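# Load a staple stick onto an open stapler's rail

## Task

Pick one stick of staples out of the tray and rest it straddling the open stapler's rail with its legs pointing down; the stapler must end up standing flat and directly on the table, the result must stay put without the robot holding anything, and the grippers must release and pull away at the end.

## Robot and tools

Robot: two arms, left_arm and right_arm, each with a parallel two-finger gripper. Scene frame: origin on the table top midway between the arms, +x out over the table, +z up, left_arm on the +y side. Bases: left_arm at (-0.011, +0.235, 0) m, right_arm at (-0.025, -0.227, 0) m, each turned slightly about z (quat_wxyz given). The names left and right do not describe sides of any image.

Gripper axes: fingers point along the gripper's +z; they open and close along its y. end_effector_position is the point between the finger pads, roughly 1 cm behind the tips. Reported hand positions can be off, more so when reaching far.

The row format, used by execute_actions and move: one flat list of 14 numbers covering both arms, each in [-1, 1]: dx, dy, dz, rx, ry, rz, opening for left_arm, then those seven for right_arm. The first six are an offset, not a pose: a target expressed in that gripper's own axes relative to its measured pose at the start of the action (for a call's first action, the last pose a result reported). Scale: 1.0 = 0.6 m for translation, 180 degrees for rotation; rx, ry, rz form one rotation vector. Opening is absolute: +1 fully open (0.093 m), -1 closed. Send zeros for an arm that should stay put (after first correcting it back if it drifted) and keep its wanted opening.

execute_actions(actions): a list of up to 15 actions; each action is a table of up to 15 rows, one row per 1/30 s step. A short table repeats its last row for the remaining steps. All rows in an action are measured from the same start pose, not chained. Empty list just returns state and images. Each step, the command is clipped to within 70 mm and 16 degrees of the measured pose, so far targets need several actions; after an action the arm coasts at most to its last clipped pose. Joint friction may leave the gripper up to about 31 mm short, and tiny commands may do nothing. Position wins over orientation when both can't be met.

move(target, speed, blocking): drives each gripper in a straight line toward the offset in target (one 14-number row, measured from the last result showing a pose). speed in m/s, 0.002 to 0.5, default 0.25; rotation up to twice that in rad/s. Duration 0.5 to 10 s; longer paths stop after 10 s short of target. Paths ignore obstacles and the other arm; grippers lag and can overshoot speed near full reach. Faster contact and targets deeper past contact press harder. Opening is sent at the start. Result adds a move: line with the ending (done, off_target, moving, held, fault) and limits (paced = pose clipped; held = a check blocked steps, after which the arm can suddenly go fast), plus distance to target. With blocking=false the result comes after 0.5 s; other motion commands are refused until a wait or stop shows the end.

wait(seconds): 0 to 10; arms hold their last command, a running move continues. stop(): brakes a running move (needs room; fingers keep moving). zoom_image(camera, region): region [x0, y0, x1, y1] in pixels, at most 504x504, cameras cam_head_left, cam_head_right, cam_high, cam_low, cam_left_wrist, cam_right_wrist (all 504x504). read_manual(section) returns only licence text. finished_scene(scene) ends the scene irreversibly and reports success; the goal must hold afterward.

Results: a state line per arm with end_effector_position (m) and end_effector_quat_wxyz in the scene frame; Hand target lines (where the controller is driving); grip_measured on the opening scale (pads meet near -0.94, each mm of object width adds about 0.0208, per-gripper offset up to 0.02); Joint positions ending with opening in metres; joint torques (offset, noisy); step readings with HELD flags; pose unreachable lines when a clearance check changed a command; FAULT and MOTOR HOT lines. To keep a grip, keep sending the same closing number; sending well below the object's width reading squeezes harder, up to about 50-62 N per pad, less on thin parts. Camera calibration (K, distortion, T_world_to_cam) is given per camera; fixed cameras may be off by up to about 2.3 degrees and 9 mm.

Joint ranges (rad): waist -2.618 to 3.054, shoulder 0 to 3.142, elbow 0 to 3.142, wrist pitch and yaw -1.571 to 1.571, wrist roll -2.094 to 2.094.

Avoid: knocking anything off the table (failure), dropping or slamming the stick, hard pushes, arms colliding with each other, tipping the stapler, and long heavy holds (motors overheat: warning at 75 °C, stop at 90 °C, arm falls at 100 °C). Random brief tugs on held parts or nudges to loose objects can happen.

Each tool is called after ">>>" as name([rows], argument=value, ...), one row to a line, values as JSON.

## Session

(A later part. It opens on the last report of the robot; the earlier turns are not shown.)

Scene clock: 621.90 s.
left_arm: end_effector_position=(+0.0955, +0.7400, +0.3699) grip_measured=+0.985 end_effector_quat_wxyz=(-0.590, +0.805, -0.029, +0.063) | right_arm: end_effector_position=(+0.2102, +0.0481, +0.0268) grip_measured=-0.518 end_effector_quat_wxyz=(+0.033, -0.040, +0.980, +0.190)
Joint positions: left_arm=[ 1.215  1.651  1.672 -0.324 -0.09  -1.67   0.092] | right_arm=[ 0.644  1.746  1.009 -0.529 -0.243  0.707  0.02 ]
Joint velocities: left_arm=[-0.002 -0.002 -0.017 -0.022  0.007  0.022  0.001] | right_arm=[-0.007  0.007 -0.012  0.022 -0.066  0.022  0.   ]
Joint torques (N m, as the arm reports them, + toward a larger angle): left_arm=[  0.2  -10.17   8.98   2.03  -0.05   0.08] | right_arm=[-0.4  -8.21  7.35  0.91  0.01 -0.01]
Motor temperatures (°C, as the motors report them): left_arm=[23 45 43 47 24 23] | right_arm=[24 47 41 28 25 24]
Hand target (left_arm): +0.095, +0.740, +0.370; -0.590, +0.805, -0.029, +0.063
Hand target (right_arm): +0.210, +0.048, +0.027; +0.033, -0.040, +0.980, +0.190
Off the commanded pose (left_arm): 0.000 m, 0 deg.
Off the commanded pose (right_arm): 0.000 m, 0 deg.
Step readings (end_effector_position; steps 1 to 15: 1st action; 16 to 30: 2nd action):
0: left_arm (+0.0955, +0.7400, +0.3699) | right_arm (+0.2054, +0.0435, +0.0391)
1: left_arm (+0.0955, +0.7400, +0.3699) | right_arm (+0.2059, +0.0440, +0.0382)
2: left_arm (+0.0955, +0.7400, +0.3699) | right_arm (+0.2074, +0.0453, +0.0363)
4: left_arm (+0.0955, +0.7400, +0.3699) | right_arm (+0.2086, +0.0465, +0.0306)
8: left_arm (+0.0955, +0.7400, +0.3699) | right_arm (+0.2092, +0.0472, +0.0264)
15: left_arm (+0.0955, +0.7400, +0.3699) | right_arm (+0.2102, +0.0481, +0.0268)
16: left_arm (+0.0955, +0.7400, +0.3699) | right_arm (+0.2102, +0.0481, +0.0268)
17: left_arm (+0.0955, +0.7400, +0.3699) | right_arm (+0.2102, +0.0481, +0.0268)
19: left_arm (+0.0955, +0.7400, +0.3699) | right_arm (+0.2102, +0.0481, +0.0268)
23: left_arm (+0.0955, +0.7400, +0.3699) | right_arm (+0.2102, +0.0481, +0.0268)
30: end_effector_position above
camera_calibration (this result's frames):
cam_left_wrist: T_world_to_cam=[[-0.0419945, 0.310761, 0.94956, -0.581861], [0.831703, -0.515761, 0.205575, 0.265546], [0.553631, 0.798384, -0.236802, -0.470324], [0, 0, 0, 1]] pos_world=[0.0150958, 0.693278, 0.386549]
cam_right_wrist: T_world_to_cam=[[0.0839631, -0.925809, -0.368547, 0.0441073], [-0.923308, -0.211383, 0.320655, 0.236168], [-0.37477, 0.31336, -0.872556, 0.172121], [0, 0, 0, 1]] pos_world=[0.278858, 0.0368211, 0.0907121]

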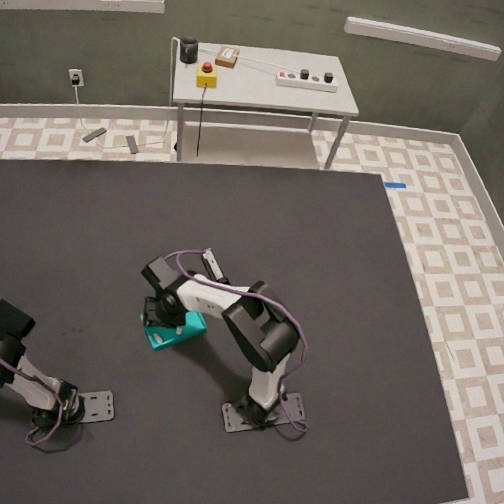

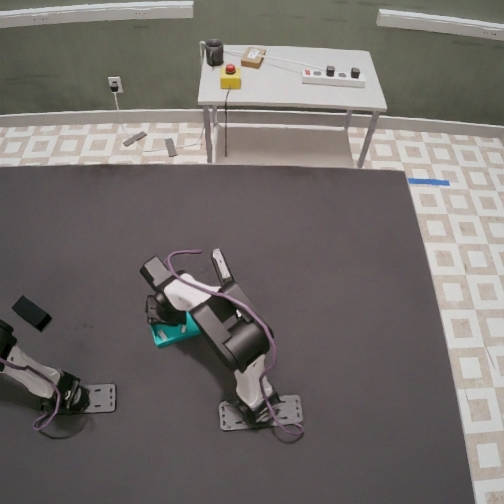

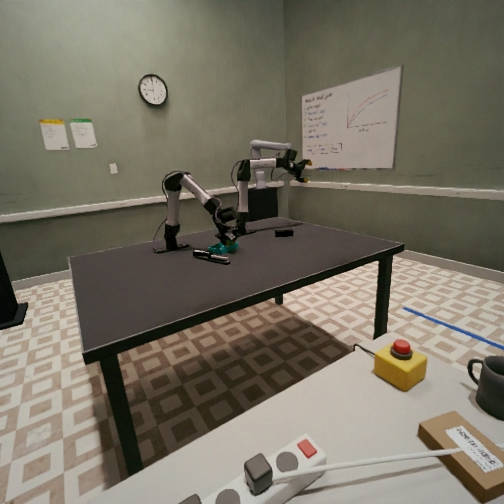

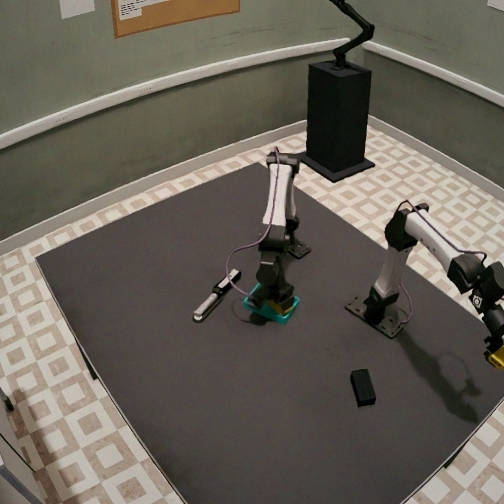

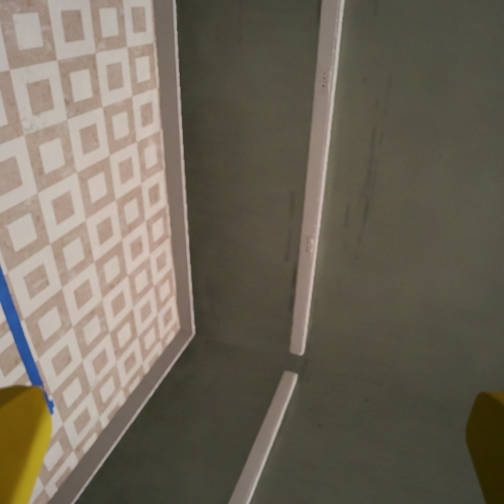

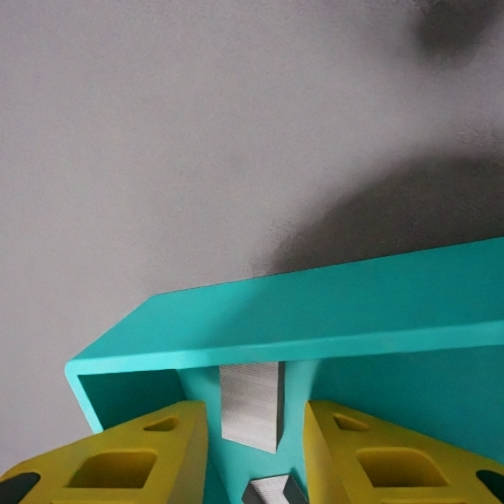

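>>> execute_actions([
  [[0,0,0,0,0,0,1,0,0,0.015,0,0,0,-0.52]],
  [[0,0,0,0,0,0,1,0,0,0,0,0,0,-0.66]],
  [[0,0,0,0,0,0,1,0,0,0,0,0,0,-0.8]],
  [[0,0,0,0,0,0,1,0,0,0,0,0,0,-0.8]],
])

>>> move(target=[0,0,0,0,0,0,1,0,-0.03,-0.08,0,0,0,-0.8], speed=0.06)

Scene clock: 630.33 s.
left_arm: end_effector_position=(+0.0955, +0.7400, +0.3699) grip_measured=+0.985 end_effector_quat_wxyz=(-0.590, +0.805, -0.029, +0.063) | right_arm: end_effector_position=(+0.2133, +0.0511, +0.0282) grip_measured=-0.798 end_effector_quat_wxyz=(+0.040, -0.041, +0.979, +0.196)
Joint positions: left_arm=[ 1.215  1.651  1.672 -0.324 -0.09  -1.67   0.092] | right_arm=[ 0.644  1.746  1.009 -0.51  -0.243  0.707  0.007]
Joint velocities: left_arm=[-0.007  0.012 -0.002  0.037  0.022  0.007  0.   ] | right_arm=[-0.002 -0.002  0.002 -0.066  0.022 -0.081  0.   ]
Joint torques (N m, as the arm reports them, + toward a larger angle): left_arm=[  0.03 -10.08   9.02   2.01  -0.06   0.09] | right_arm=[-0.36 -8.19  7.34  0.97  0.   -0.03]
Motor temperatures (°C, as the motors report them): left_arm=[23 45 43 47 24 23] | right_arm=[24 46 42 28 25 24]
Hand target (left_arm): +0.095, +0.740, +0.370; -0.590, +0.805, -0.029, +0.063
Hand target (right_arm): +0.213, +0.051, +0.028; +0.040, -0.041, +0.979, +0.196
Off the commanded pose (left_arm): 0.000 m, 0 deg.
Off the commanded pose (right_arm): 0.000 m, 0 deg.
Step readings (end_effector_position; steps 1 to 15: 1st action; 16 to 30: 2nd action; 31 to 45: 3rd action; 46 to 60: 4th action):
0: left_arm (+0.0955, +0.7400, +0.3699) | right_arm (+0.2102, +0.0481, +0.0268)
1: left_arm (+0.0955, +0.7400, +0.3699) | right_arm (+0.2104, +0.0484, +0.0269)
2: left_arm (+0.0955, +0.7400, +0.3699) | right_arm (+0.2109, +0.0488, +0.0271)
4: left_arm (+0.0955, +0.7400, +0.3699) | right_arm (+0.2119, +0.0498, +0.0276)
8: left_arm (+0.0955, +0.7400, +0.3699) | right_arm (+0.2129, +0.0507, +0.0280)
15: left_arm (+0.0955, +0.7400, +0.3699) | right_arm (+0.2133, +0.0511, +0.0282)
16: left_arm (+0.0955, +0.7400, +0.3699) | right_arm (+0.2133, +0.0511, +0.0282)
17: left_arm (+0.0955, +0.7400, +0.3699) | right_arm (+0.2133, +0.0511, +0.0282)
19: left_arm (+0.0955, +0.7400, +0.3699) | right_arm (+0.2133, +0.0511, +0.0282)
23: left_arm (+0.0955, +0.7400, +0.3699) | right_arm (+0.2133, +0.0511, +0.0282)
30: left_arm (+0.0955, +0.7400, +0.3699) | right_arm (+0.2133, +0.0511, +0.0282)
31: left_arm (+0.0955, +0.7400, +0.3699) | right_arm (+0.2133, +0.0511, +0.0282)
32: left_arm (+0.0955, +0.7400, +0.3699) | right_arm (+0.2133, +0.0511, +0.0282)
34: left_arm (+0.0955, +0.7400, +0.3699) | right_arm (+0.2133, +0.0511, +0.0282)
38: left_arm (+0.0955, +0.7400, +0.3699) | right_arm (+0.2133, +0.0511, +0.0282)
45: left_arm (+0.0955, +0.7400, +0.3699) | right_arm (+0.2133, +0.0511, +0.0282)
46: left_arm (+0.0955, +0.7400, +0.3699) | right_arm (+0.2133, +0.0511, +0.0282)
47: left_arm (+0.0955, +0.7400, +0.3699) | right_arm (+0.2133, +0.0511, +0.0282)
49: left_arm (+0.0955, +0.7400, +0.3699) | right_arm (+0.2133, +0.0511, +0.0282)
53: left_arm (+0.0955, +0.7400, +0.3699) | right_arm (+0.2133, +0.0511, +0.0282)
60: end_effector_position above
camera_calibration (this result's frames):
cam_left_wrist: T_world_to_cam=[[-0.0419945, 0.310761, 0.94956, -0.581861], [0.831703, -0.515761, 0.205575, 0.265546], [0.553631, 0.798384, -0.236802, -0.470324], [0, 0, 0, 1]] pos_world=[0.0150958, 0.693278, 0.386549]
cam_right_wrist: T_world_to_cam=[[0.0891762, -0.920941, -0.379362, 0.0460248], [-0.927669, -0.215455, 0.304975, 0.240827], [-0.362599, 0.324726, -0.873542, 0.170452], [0, 0, 0, 1]] pos_world=[0.281109, 0.0389235, 0.0929107]

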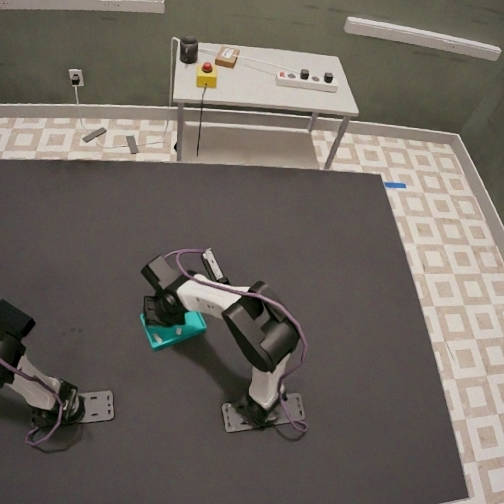

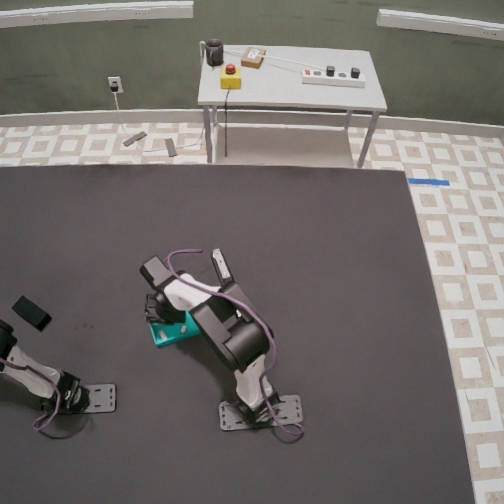

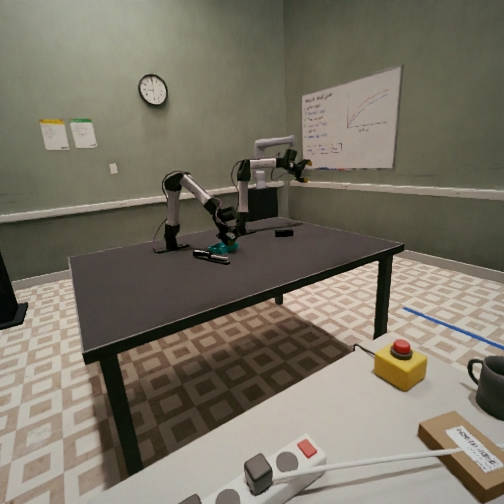

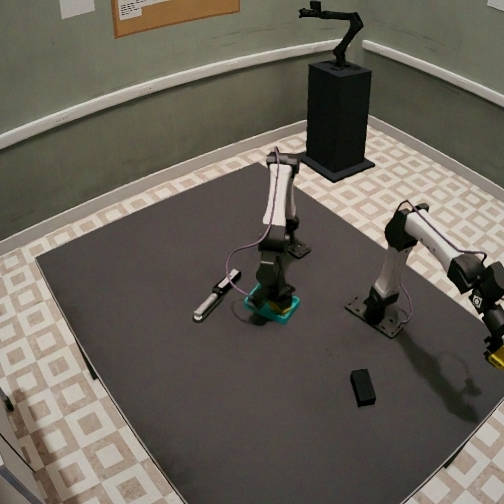

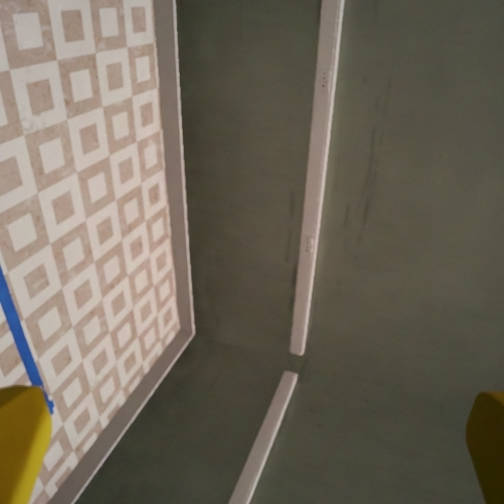

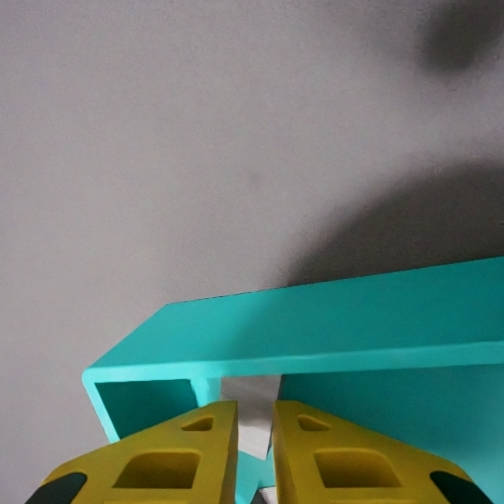

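Scene clock: 631.67 s.
left_arm: end_effector_position=(+0.0955, +0.7400, +0.3699) grip_measured=+0.985 end_effector_quat_wxyz=(-0.590, +0.805, -0.029, +0.063) | right_arm: end_effector_position=(+0.2126, +0.0168, +0.0609) grip_measured=-0.798 end_effector_quat_wxyz=(+0.041, -0.039, +0.980, +0.191)
Joint positions: left_arm=[ 1.215  1.651  1.672 -0.324 -0.09  -1.67   0.092] | right_arm=[ 0.564  1.614  1.009 -0.666 -0.257  0.631  0.007]
Joint velocities: left_arm=[-0.007 -0.012 -0.002  0.007  0.022 -0.007  0.   ] | right_arm=[-0.012 -0.002  0.017 -0.051 -0.007 -0.037 -0.001]
Joint torques (N m, as the arm reports them, + toward a larger angle): left_arm=[  0.1  -10.01   8.95   2.01  -0.03   0.08] | right_arm=[-0.88 -8.08  7.95  0.84 -0.11 -0.08]
Motor temperatures (°C, as the motors report them): left_arm=[23 45 43 47 24 23] | right_arm=[24 46 42 28 25 24]
Hand target (left_arm): +0.095, +0.740, +0.370; -0.590, +0.805, -0.029, +0.063
Hand target (right_arm): +0.212, +0.016, +0.065; +0.040, -0.041, +0.979, +0.195
Off the commanded pose (left_arm): 0.000 m, 0 deg.
Off the commanded pose (right_arm): 0.005 m, 1 deg.
move: done
camera_calibration (this result's frames):
cam_left_wrist: T_world_to_cam=[[-0.0419945, 0.310761, 0.94956, -0.581861], [0.831703, -0.515761, 0.205575, 0.265546], [0.553631, 0.798384, -0.236802, -0.470324], [0, 0, 0, 1]] pos_world=[0.0150958, 0.693278, 0.386549]
cam_right_wrist: T_world_to_cam=[[0.084899, -0.925383, -0.369404, 0.0272712], [-0.929465, -0.207135, 0.305272, 0.223034], [-0.35901, 0.31743, -0.877696, 0.209552], [0, 0, 0, 1]] pos_world=[0.280218, 0.00491613, 0.125911]

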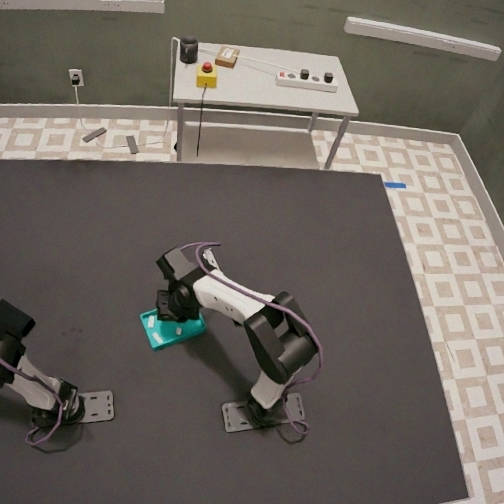

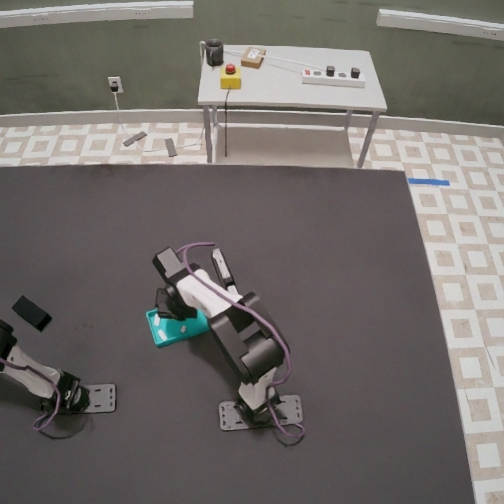

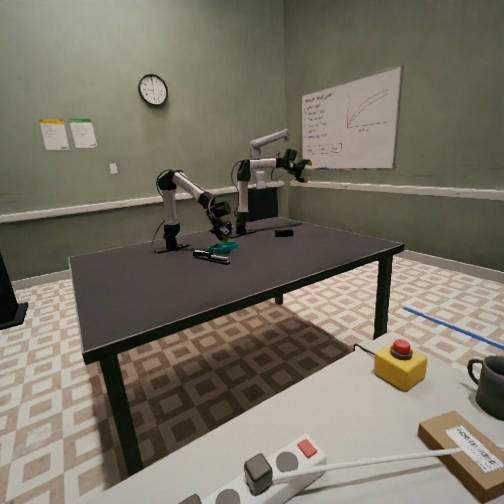

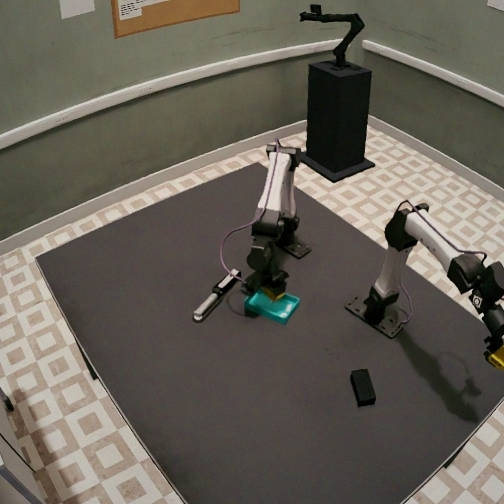

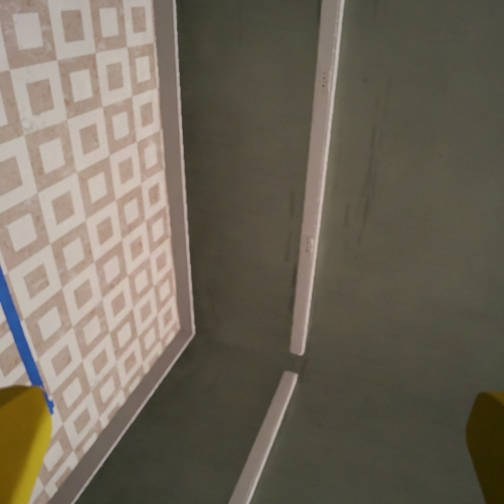

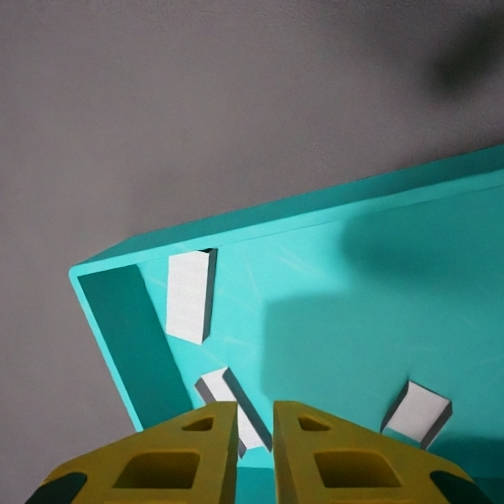

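>>> zoom_image(camera="cam_right_wrist", region=[330,340,504,480])

Region (330, 340, 504, 480) of cam_right_wrist's 504x504 image, scaled by 2.897, with more detail than that image has; it fills the top 406 rows of this view, and the rest is white.

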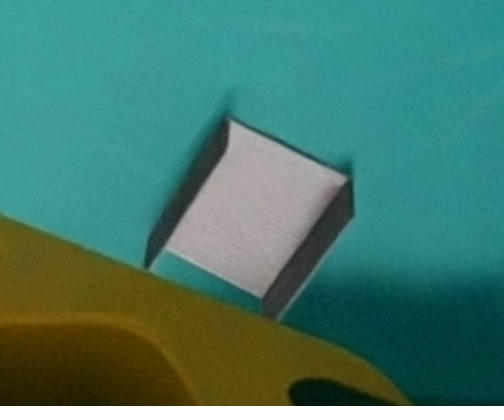

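>>> move(target=[0,0,0,0,0,0,1,0.005,0.037,0.043,0,0,0,-0.52], speed=0.1)

Scene clock: 649.63 s.
left_arm: end_effector_position=(+0.0955, +0.7400, +0.3699) grip_measured=+0.985 end_effector_quat_wxyz=(-0.590, +0.805, -0.029, +0.063) | right_arm: end_effector_position=(+0.2031, +0.0413, +0.0441) grip_measured=-0.522 end_effector_quat_wxyz=(+0.032, -0.041, +0.980, +0.191)
Joint positions: left_arm=[ 1.215  1.651  1.672 -0.324 -0.09  -1.67   0.092] | right_arm=[ 0.642  1.68   1.009 -0.596 -0.246  0.704  0.02 ]
Joint velocities: left_arm=[-0.022 -0.007 -0.012  0.007  0.022  0.051 -0.   ] | right_arm=[ 0.007  0.007  0.012  0.051  0.051  0.037 -0.   ]
Joint torques (N m, as the arm reports them, + toward a larger angle): left_arm=[  0.12 -10.17   8.98   2.02  -0.06   0.11] | right_arm=[ 0.17 -6.36  9.37  1.02  0.09  0.06]
Motor temperatures (°C, as the motors report them): left_arm=[23 46 44 47 24 23] | right_arm=[24 46 43 28 25 24]
Hand target (left_arm): +0.095, +0.740, +0.370; -0.590, +0.805, -0.029, +0.063
Hand target (right_arm): +0.209, +0.047, +0.045; +0.041, -0.039, +0.980, +0.191
Off the commanded pose (left_arm): 0.000 m, 0 deg.
Off the commanded pose (right_arm): 0.008 m, 1 deg.
move: done
camera_calibration (this result's frames):
cam_left_wrist: T_world_to_cam=[[-0.0419945, 0.310761, 0.94956, -0.581861], [0.831703, -0.515761, 0.205575, 0.265546], [0.553631, 0.798384, -0.236802, -0.470324], [0, 0, 0, 1]] pos_world=[0.0150958, 0.693278, 0.386549]
cam_right_wrist: T_world_to_cam=[[0.0847628, -0.925137, -0.37005, 0.0446112], [-0.922499, -0.213224, 0.321762, 0.222467], [-0.376577, 0.314097, -0.871512, 0.187015], [0, 0, 0, 1]] pos_world=[0.27187, 0.029966, 0.107913]

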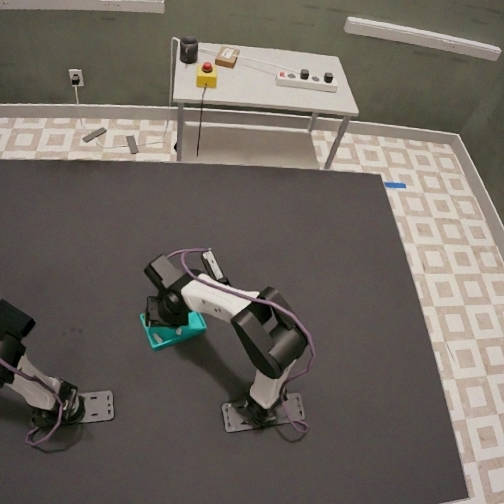

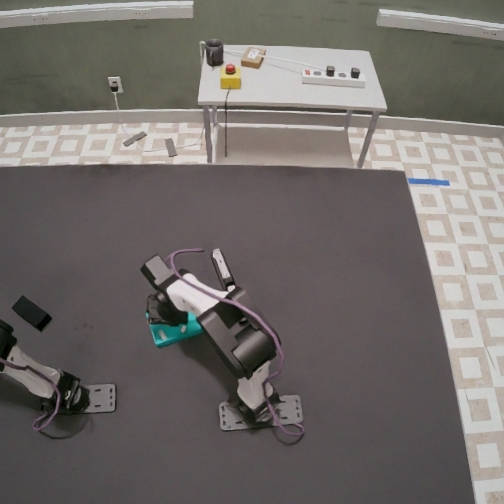

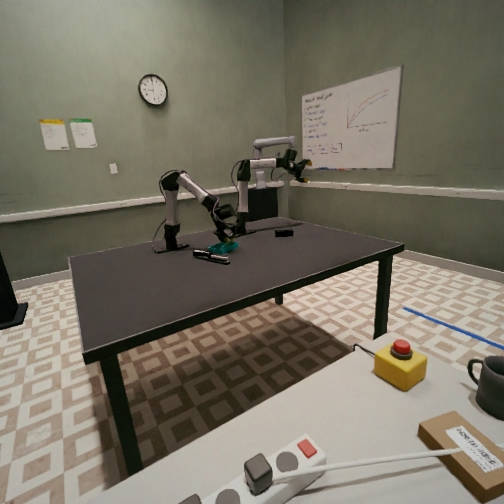

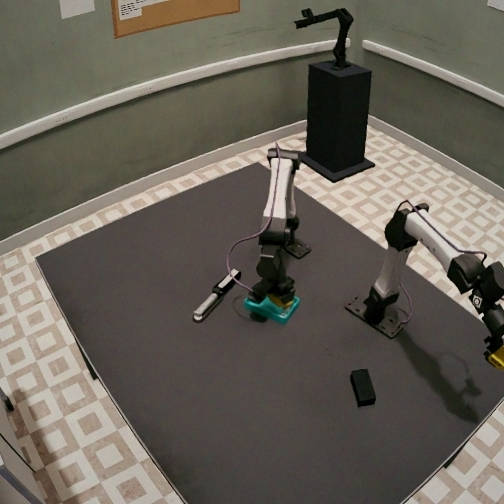

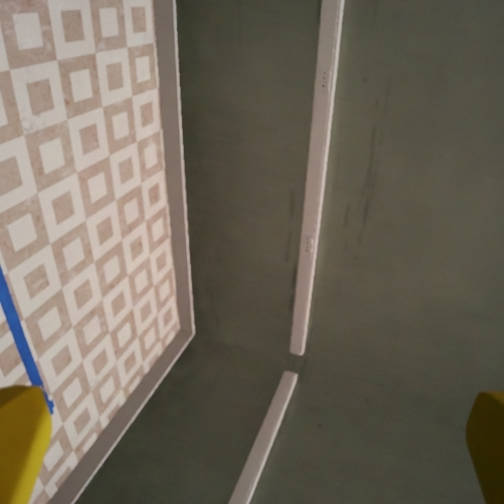

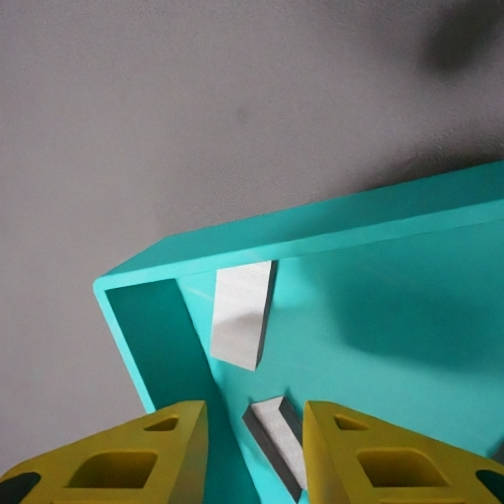

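>>> execute_actions([
  [[0,0,0,0,0,0,1,0,0,0,0,0,0.04,-0.52]],
  [[0,0,0,0,0,0,1,-0.009,-0.004,0.049,0,0,0,-0.52]],
  [[0,0,0,0,0,0,1,0,0,0,0,0,0,-0.52]],
])

Scene clock: 665.73 s.
left_arm: end_effector_position=(+0.0955, +0.7400, +0.3699) grip_measured=+0.985 end_effector_quat_wxyz=(-0.590, +0.805, -0.029, +0.063) | right_arm: end_effector_position=(+0.2145, +0.0519, +0.0260) grip_measured=-0.522 end_effector_quat_wxyz=(+0.028, +0.013, +0.980, +0.199)
Joint positions: left_arm=[ 1.215  1.651  1.672 -0.324 -0.09  -1.67   0.092] | right_arm=[ 0.642  1.755  1.009 -0.501 -0.246  0.817  0.02 ]
Joint velocities: left_arm=[-0.012 -0.012  0.017 -0.022 -0.037 -0.051 -0.   ] | right_arm=[-0.007 -0.027  0.007 -0.007 -0.051 -0.007 -0.001]
Joint torques (N m, as the arm reports them, + toward a larger angle): left_arm=[  0.18 -10.08   9.08   2.02  -0.06   0.09] | right_arm=[-0.36 -8.25  7.23  0.96  0.    0.03]
Motor temperatures (°C, as the motors report them): left_arm=[23 46 44 47 24 23] | right_arm=[24 44 45 29 25 24]
Hand target (left_arm): +0.095, +0.740, +0.370; -0.590, +0.805, -0.029, +0.063
Hand target (right_arm): +0.214, +0.052, +0.026; +0.028, +0.013, +0.980, +0.199
Off the commanded pose (left_arm): 0.000 m, 0 deg.
Off the commanded pose (right_arm): 0.000 m, 0 deg.
Step readings (end_effector_position; steps 1 to 15: 1st action; 16 to 30: 2nd action; 31 to 45: 3rd action):
0: left_arm (+0.0955, +0.7400, +0.3699) | right_arm (+0.2034, +0.0415, +0.0442)
1: left_arm (+0.0955, +0.7400, +0.3699) | right_arm (+0.2034, +0.0415, +0.0442)
2: left_arm (+0.0955, +0.7400, +0.3699) | right_arm (+0.2034, +0.0415, +0.0442)
4: left_arm (+0.0955, +0.7400, +0.3699) | right_arm (+0.2034, +0.0415, +0.0442)
8: left_arm (+0.0955, +0.7400, +0.3699) | right_arm (+0.2034, +0.0415, +0.0442)
15: left_arm (+0.0955, +0.7400, +0.3699) | right_arm (+0.2034, +0.0415, +0.0442)
16: left_arm (+0.0955, +0.7400, +0.3699) | right_arm (+0.2044, +0.0424, +0.0429)
17: left_arm (+0.0955, +0.7400, +0.3699) | right_arm (+0.2070, +0.0449, +0.0401)
19: left_arm (+0.0955, +0.7400, +0.3699) | right_arm (+0.2101, +0.0477, +0.0319)
23: left_arm (+0.0955, +0.7400, +0.3699) | right_arm (+0.2119, +0.0495, +0.0248)
30: left_arm (+0.0955, +0.7400, +0.3699) | right_arm (+0.2145, +0.0519, +0.0260)
31: left_arm (+0.0955, +0.7400, +0.3699) | right_arm (+0.2145, +0.0519, +0.0260)
32: left_arm (+0.0955, +0.7400, +0.3699) | right_arm (+0.2145, +0.0519, +0.0260)
34: left_arm (+0.0955, +0.7400, +0.3699) | right_arm (+0.2145, +0.0519, +0.0260)
38: left_arm (+0.0955, +0.7400, +0.3699) | right_arm (+0.2145, +0.0519, +0.0260)
45: end_effector_position above
camera_calibration (this result's frames):
cam_left_wrist: T_world_to_cam=[[-0.0419945, 0.310761, 0.94956, -0.581861], [0.831703, -0.515761, 0.205575, 0.265546], [0.553631, 0.798384, -0.236802, -0.470324], [0, 0, 0, 1]] pos_world=[0.0150958, 0.693278, 0.386549]
cam_right_wrist: T_world_to_cam=[[-0.0221519, -0.920776, -0.389463, 0.0699907], [-0.930657, -0.123318, 0.344484, 0.237593], [-0.365221, 0.370088, -0.854195, 0.16641], [0, 0, 0, 1]] pos_world=[0.283444, 0.0321589, 0.0875583]

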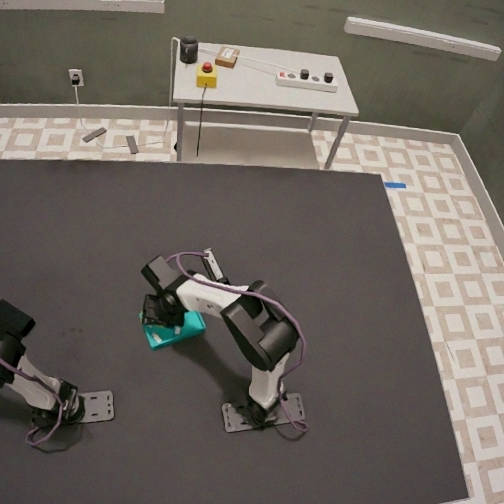

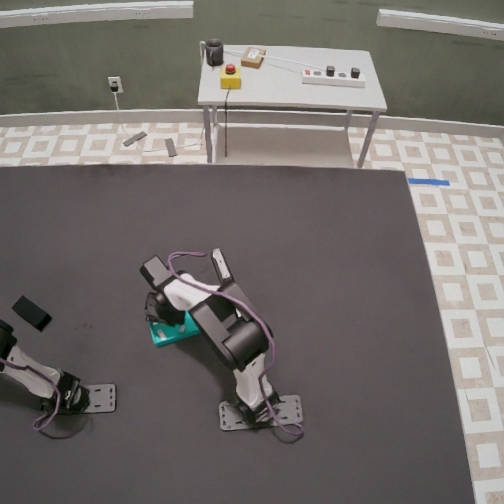

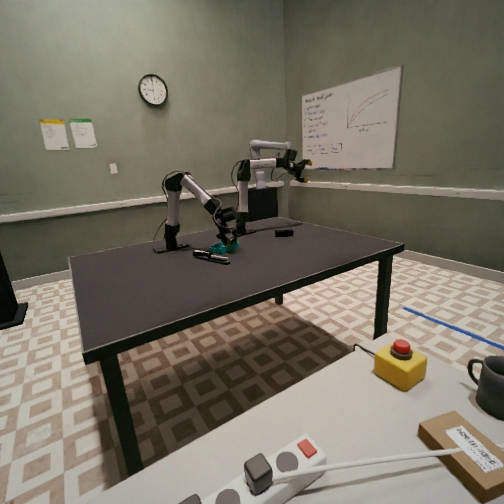

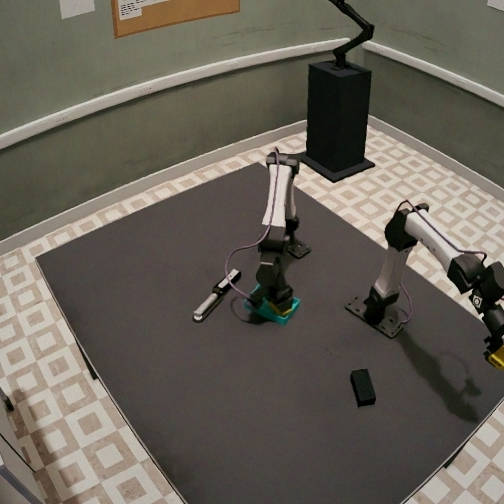

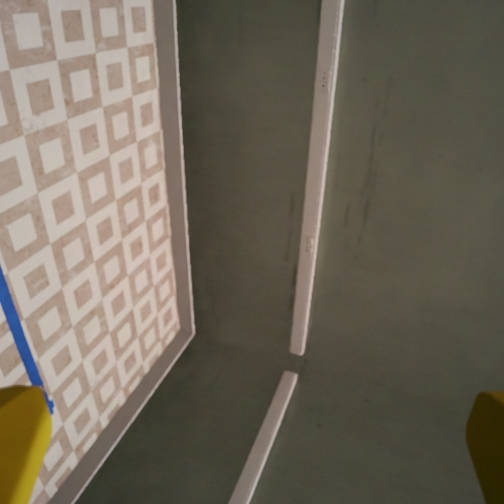

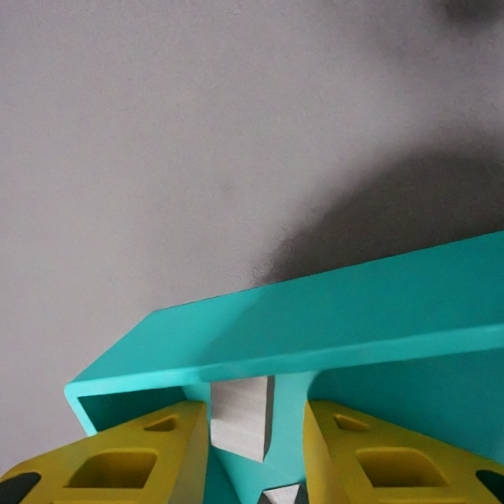

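>>> execute_actions([
  [[0,0,0,0,0,0,1,0,0,-0.03,0,0,0,-0.52]],
  [[0,0,0,0,0,0,1,0,0,0,0,0,0,-0.96]],
  [[0,0,0,0,0,0,1,0,0.0,0.035,0,0,0,-0.96]],
  [[0,0,0,0,0,0,1,0,0,0,0,0,0,-0.96]],
])

Scene clock: 691.27 s.
left_arm: end_effector_position=(+0.0955, +0.7400, +0.3699) grip_measured=+0.985 end_effector_quat_wxyz=(-0.590, +0.805, -0.029, +0.063) | right_arm: end_effector_position=(+0.2161, +0.0544, +0.0277) grip_measured=-0.958 end_effector_quat_wxyz=(+0.033, +0.013, +0.978, +0.204)
Joint positions: left_arm=[ 1.215  1.651  1.672 -0.324 -0.09  -1.67   0.092] | right_arm=[ 0.644  1.753  1.009 -0.488 -0.247  0.82   0.   ]
Joint velocities: left_arm=[-0.002 -0.007 -0.012  0.007  0.022 -0.095 -0.001] | right_arm=[-0.002  0.012 -0.002  0.007  0.022 -0.037  0.   ]
Joint torques (N m, as the arm reports them, + toward a larger angle): left_arm=[  0.16 -10.12   8.95   2.01  -0.04   0.09] | right_arm=[-0.5  -8.18  7.39  0.98  0.    0.06]
Motor temperatures (°C, as the motors report them): left_arm=[23 46 44 47 24 23] | right_arm=[24 45 44 29 25 24]
Hand target (left_arm): +0.095, +0.740, +0.370; -0.590, +0.805, -0.029, +0.063
Hand target (right_arm): +0.216, +0.054, +0.028; +0.033, +0.013, +0.978, +0.204
Off the commanded pose (left_arm): 0.000 m, 0 deg.
Off the commanded pose (right_arm): 0.000 m, 0 deg.
Step readings (end_effector_position; steps 1 to 15: 1st action; 16 to 30: 2nd action; 31 to 45: 3rd action; 46 to 60: 4th action):
0: left_arm (+0.0955, +0.7400, +0.3699) | right_arm (+0.2145, +0.0519, +0.0260)
1: left_arm (+0.0955, +0.7400, +0.3699) | right_arm (+0.2141, +0.0513, +0.0268)
2: left_arm (+0.0955, +0.7400, +0.3699) | right_arm (+0.2129, +0.0496, +0.0283)
4: left_arm (+0.0955, +0.7400, +0.3699) | right_arm (+0.2122, +0.0475, +0.0329)
8: left_arm (+0.0955, +0.7400, +0.3699) | right_arm (+0.2117, +0.0461, +0.0366)
15: left_arm (+0.0955, +0.7400, +0.3699) | right_arm (+0.2099, +0.0445, +0.0358)
16: left_arm (+0.0955, +0.7400, +0.3699) | right_arm (+0.2099, +0.0445, +0.0358)
17: left_arm (+0.0955, +0.7400, +0.3699) | right_arm (+0.2099, +0.0445, +0.0358)
19: left_arm (+0.0955, +0.7400, +0.3699) | right_arm (+0.2099, +0.0445, +0.0358)
23: left_arm (+0.0955, +0.7400, +0.3699) | right_arm (+0.2099, +0.0445, +0.0358)
30: left_arm (+0.0955, +0.7400, +0.3699) | right_arm (+0.2099, +0.0445, +0.0358)
31: left_arm (+0.0955, +0.7400, +0.3699) | right_arm (+0.2104, +0.0453, +0.0351)
32: left_arm (+0.0955, +0.7400, +0.3699) | right_arm (+0.2119, +0.0474, +0.0338)
34: left_arm (+0.0955, +0.7400, +0.3699) | right_arm (+0.2130, +0.0505, +0.0294)
38: left_arm (+0.0955, +0.7400, +0.3699) | right_arm (+0.2145, +0.0529, +0.0269)
45: left_arm (+0.0955, +0.7400, +0.3699) | right_arm (+0.2160, +0.0544, +0.0276)
46: left_arm (+0.0955, +0.7400, +0.3699) | right_arm (+0.2161, +0.0544, +0.0277)
47: left_arm (+0.0955, +0.7400, +0.3699) | right_arm (+0.2161, +0.0544, +0.0277)
49: left_arm (+0.0955, +0.7400, +0.3699) | right_arm (+0.2161, +0.0544, +0.0277)
53: left_arm (+0.0955, +0.7400, +0.3699) | right_arm (+0.2161, +0.0544, +0.0277)
60: end_effector_position above
camera_calibration (this result's frames):
cam_left_wrist: T_world_to_cam=[[-0.0419945, 0.310761, 0.94956, -0.581861], [0.831703, -0.515761, 0.205575, 0.265546], [0.553631, 0.798384, -0.236802, -0.470324], [0, 0, 0, 1]] pos_world=[0.0150958, 0.693278, 0.386549]
cam_right_wrist: T_world_to_cam=[[-0.0192459, -0.91668, -0.399158, 0.0724225], [-0.933862, -0.126116, 0.334658, 0.23995], [-0.357115, 0.379199, -0.853626, 0.165202], [0, 0, 0, 1]] pos_world=[0.284471, 0.0340055, 0.0896275]

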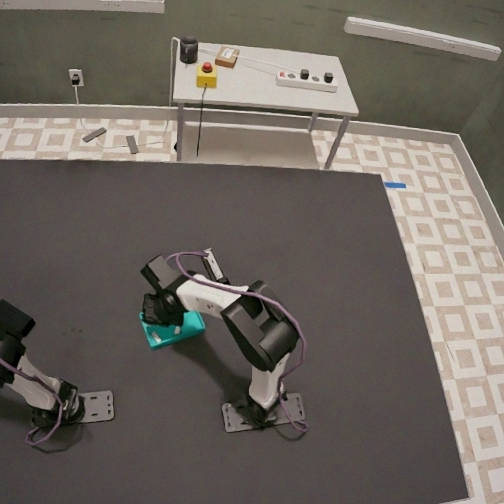

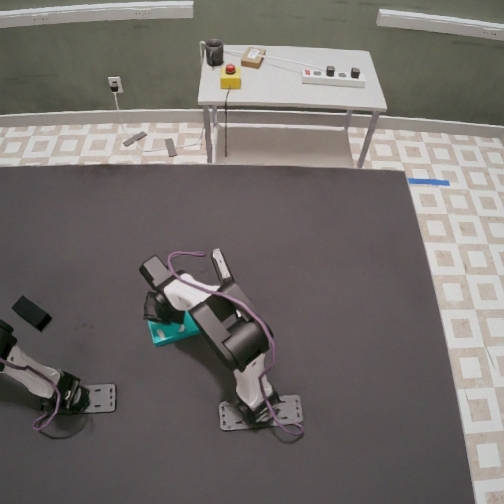

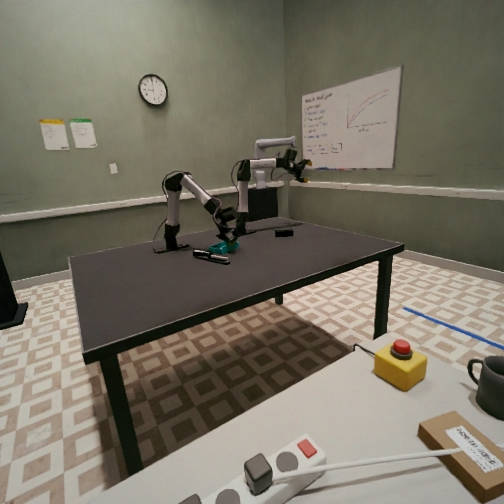

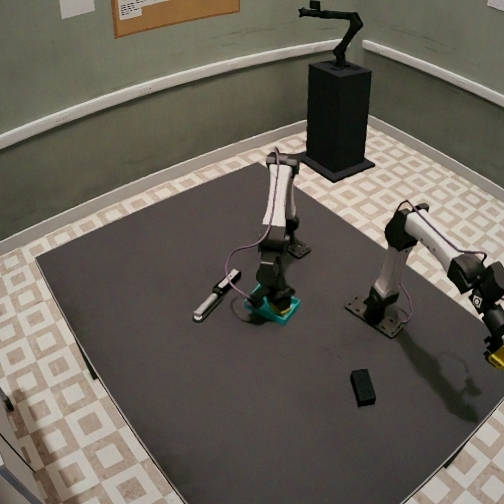

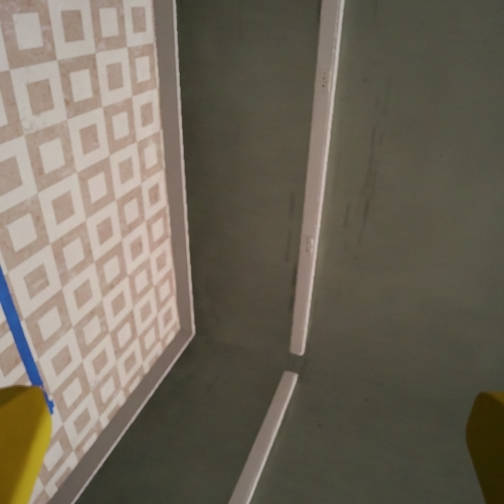

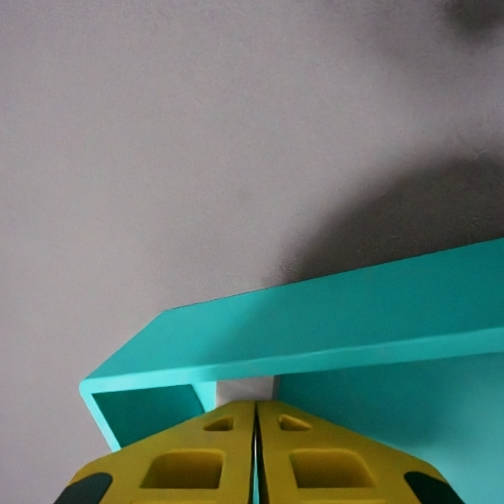

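>>> move(target=[0,0,0,0,0,0,1,0,-0.045,-0.012,0,0,0,-0.96], speed=0.03)

Scene clock: 699.87 s.
left_arm: end_effector_position=(+0.0955, +0.7400, +0.3699) grip_measured=+0.985 end_effector_quat_wxyz=(-0.590, +0.805, -0.029, +0.063) | right_arm: end_effector_position=(+0.2181, +0.0301, +0.0236) grip_measured=-0.958 end_effector_quat_wxyz=(+0.034, +0.016, +0.979, +0.199)
Joint positions: left_arm=[ 1.215  1.651  1.672 -0.324 -0.09  -1.67   0.092] | right_arm=[ 0.585  1.714  0.949 -0.486 -0.255  0.766  0.   ]
Joint velocities: left_arm=[ 0.007  0.007 -0.002 -0.022  0.007 -0.037  0.   ] | right_arm=[ 0.007 -0.007 -0.012 -0.051 -0.125 -0.037  0.   ]
Joint torques (N m, as the arm reports them, + toward a larger angle): left_arm=[  0.1  -10.07   8.84   2.02  -0.04   0.1 ] | right_arm=[-0.96 -8.96  5.26  1.01 -0.09 -0.11]
Motor temperatures (°C, as the motors report them): left_arm=[23 46 44 47 24 23] | right_arm=[24 45 44 29 25 24]
Hand target (left_arm): +0.095, +0.740, +0.370; -0.590, +0.805, -0.029, +0.063
Hand target (right_arm): +0.215, +0.027, +0.023; +0.033, +0.013, +0.978, +0.203
Off the commanded pose (left_arm): 0.000 m, 0 deg.
Off the commanded pose (right_arm): 0.004 m, 1 deg.
move: done
camera_calibration (this result's frames):
cam_left_wrist: T_world_to_cam=[[-0.0419945, 0.310761, 0.94956, -0.581861], [0.831703, -0.515761, 0.205575, 0.265546], [0.553631, 0.798384, -0.236802, -0.470324], [0, 0, 0, 1]] pos_world=[0.0150958, 0.693278, 0.386549]
cam_right_wrist: T_world_to_cam=[[-0.0243517, -0.920684, -0.389548, 0.0494833], [-0.935359, -0.116555, 0.333945, 0.240192], [-0.352861, 0.372499, -0.858332, 0.171096], [0, 0, 0, 1]] pos_world=[0.286244, 0.00982072, 0.0859226]

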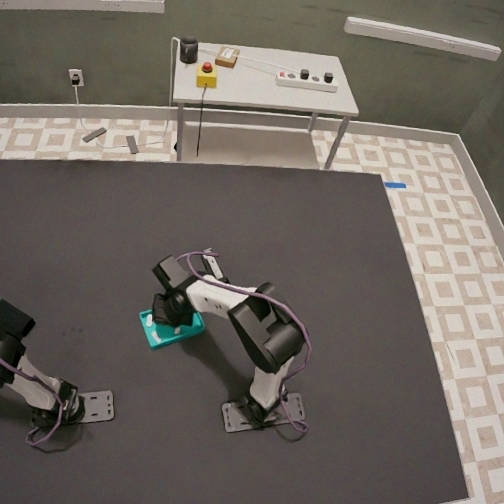

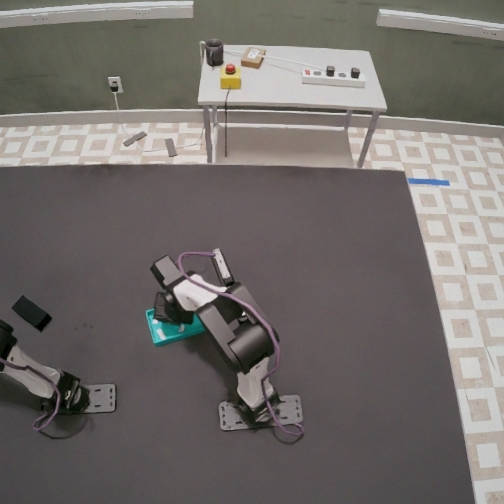

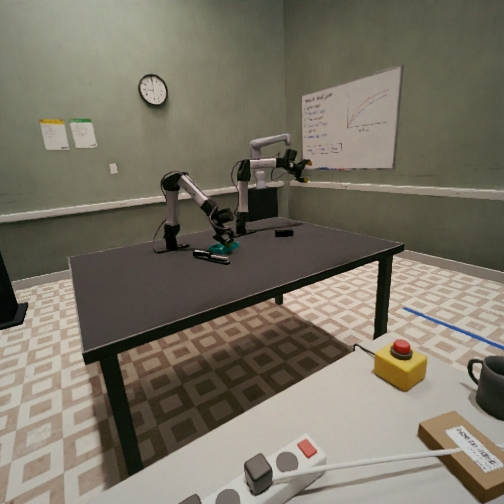

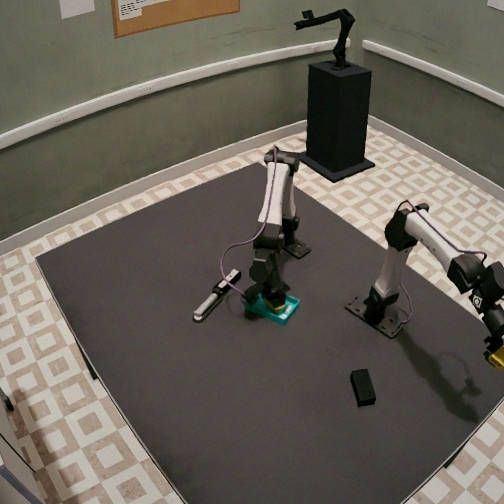

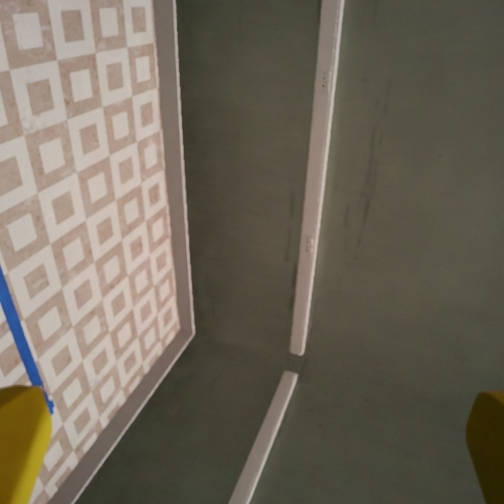

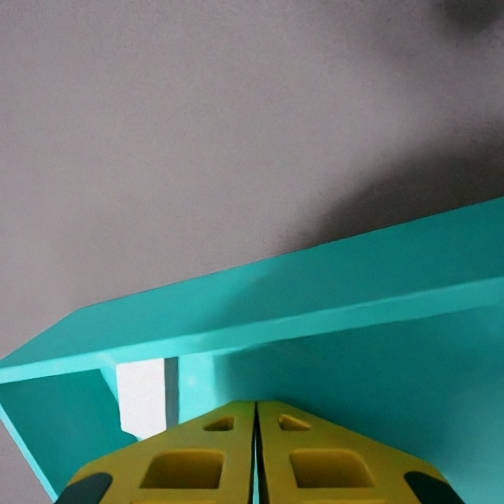

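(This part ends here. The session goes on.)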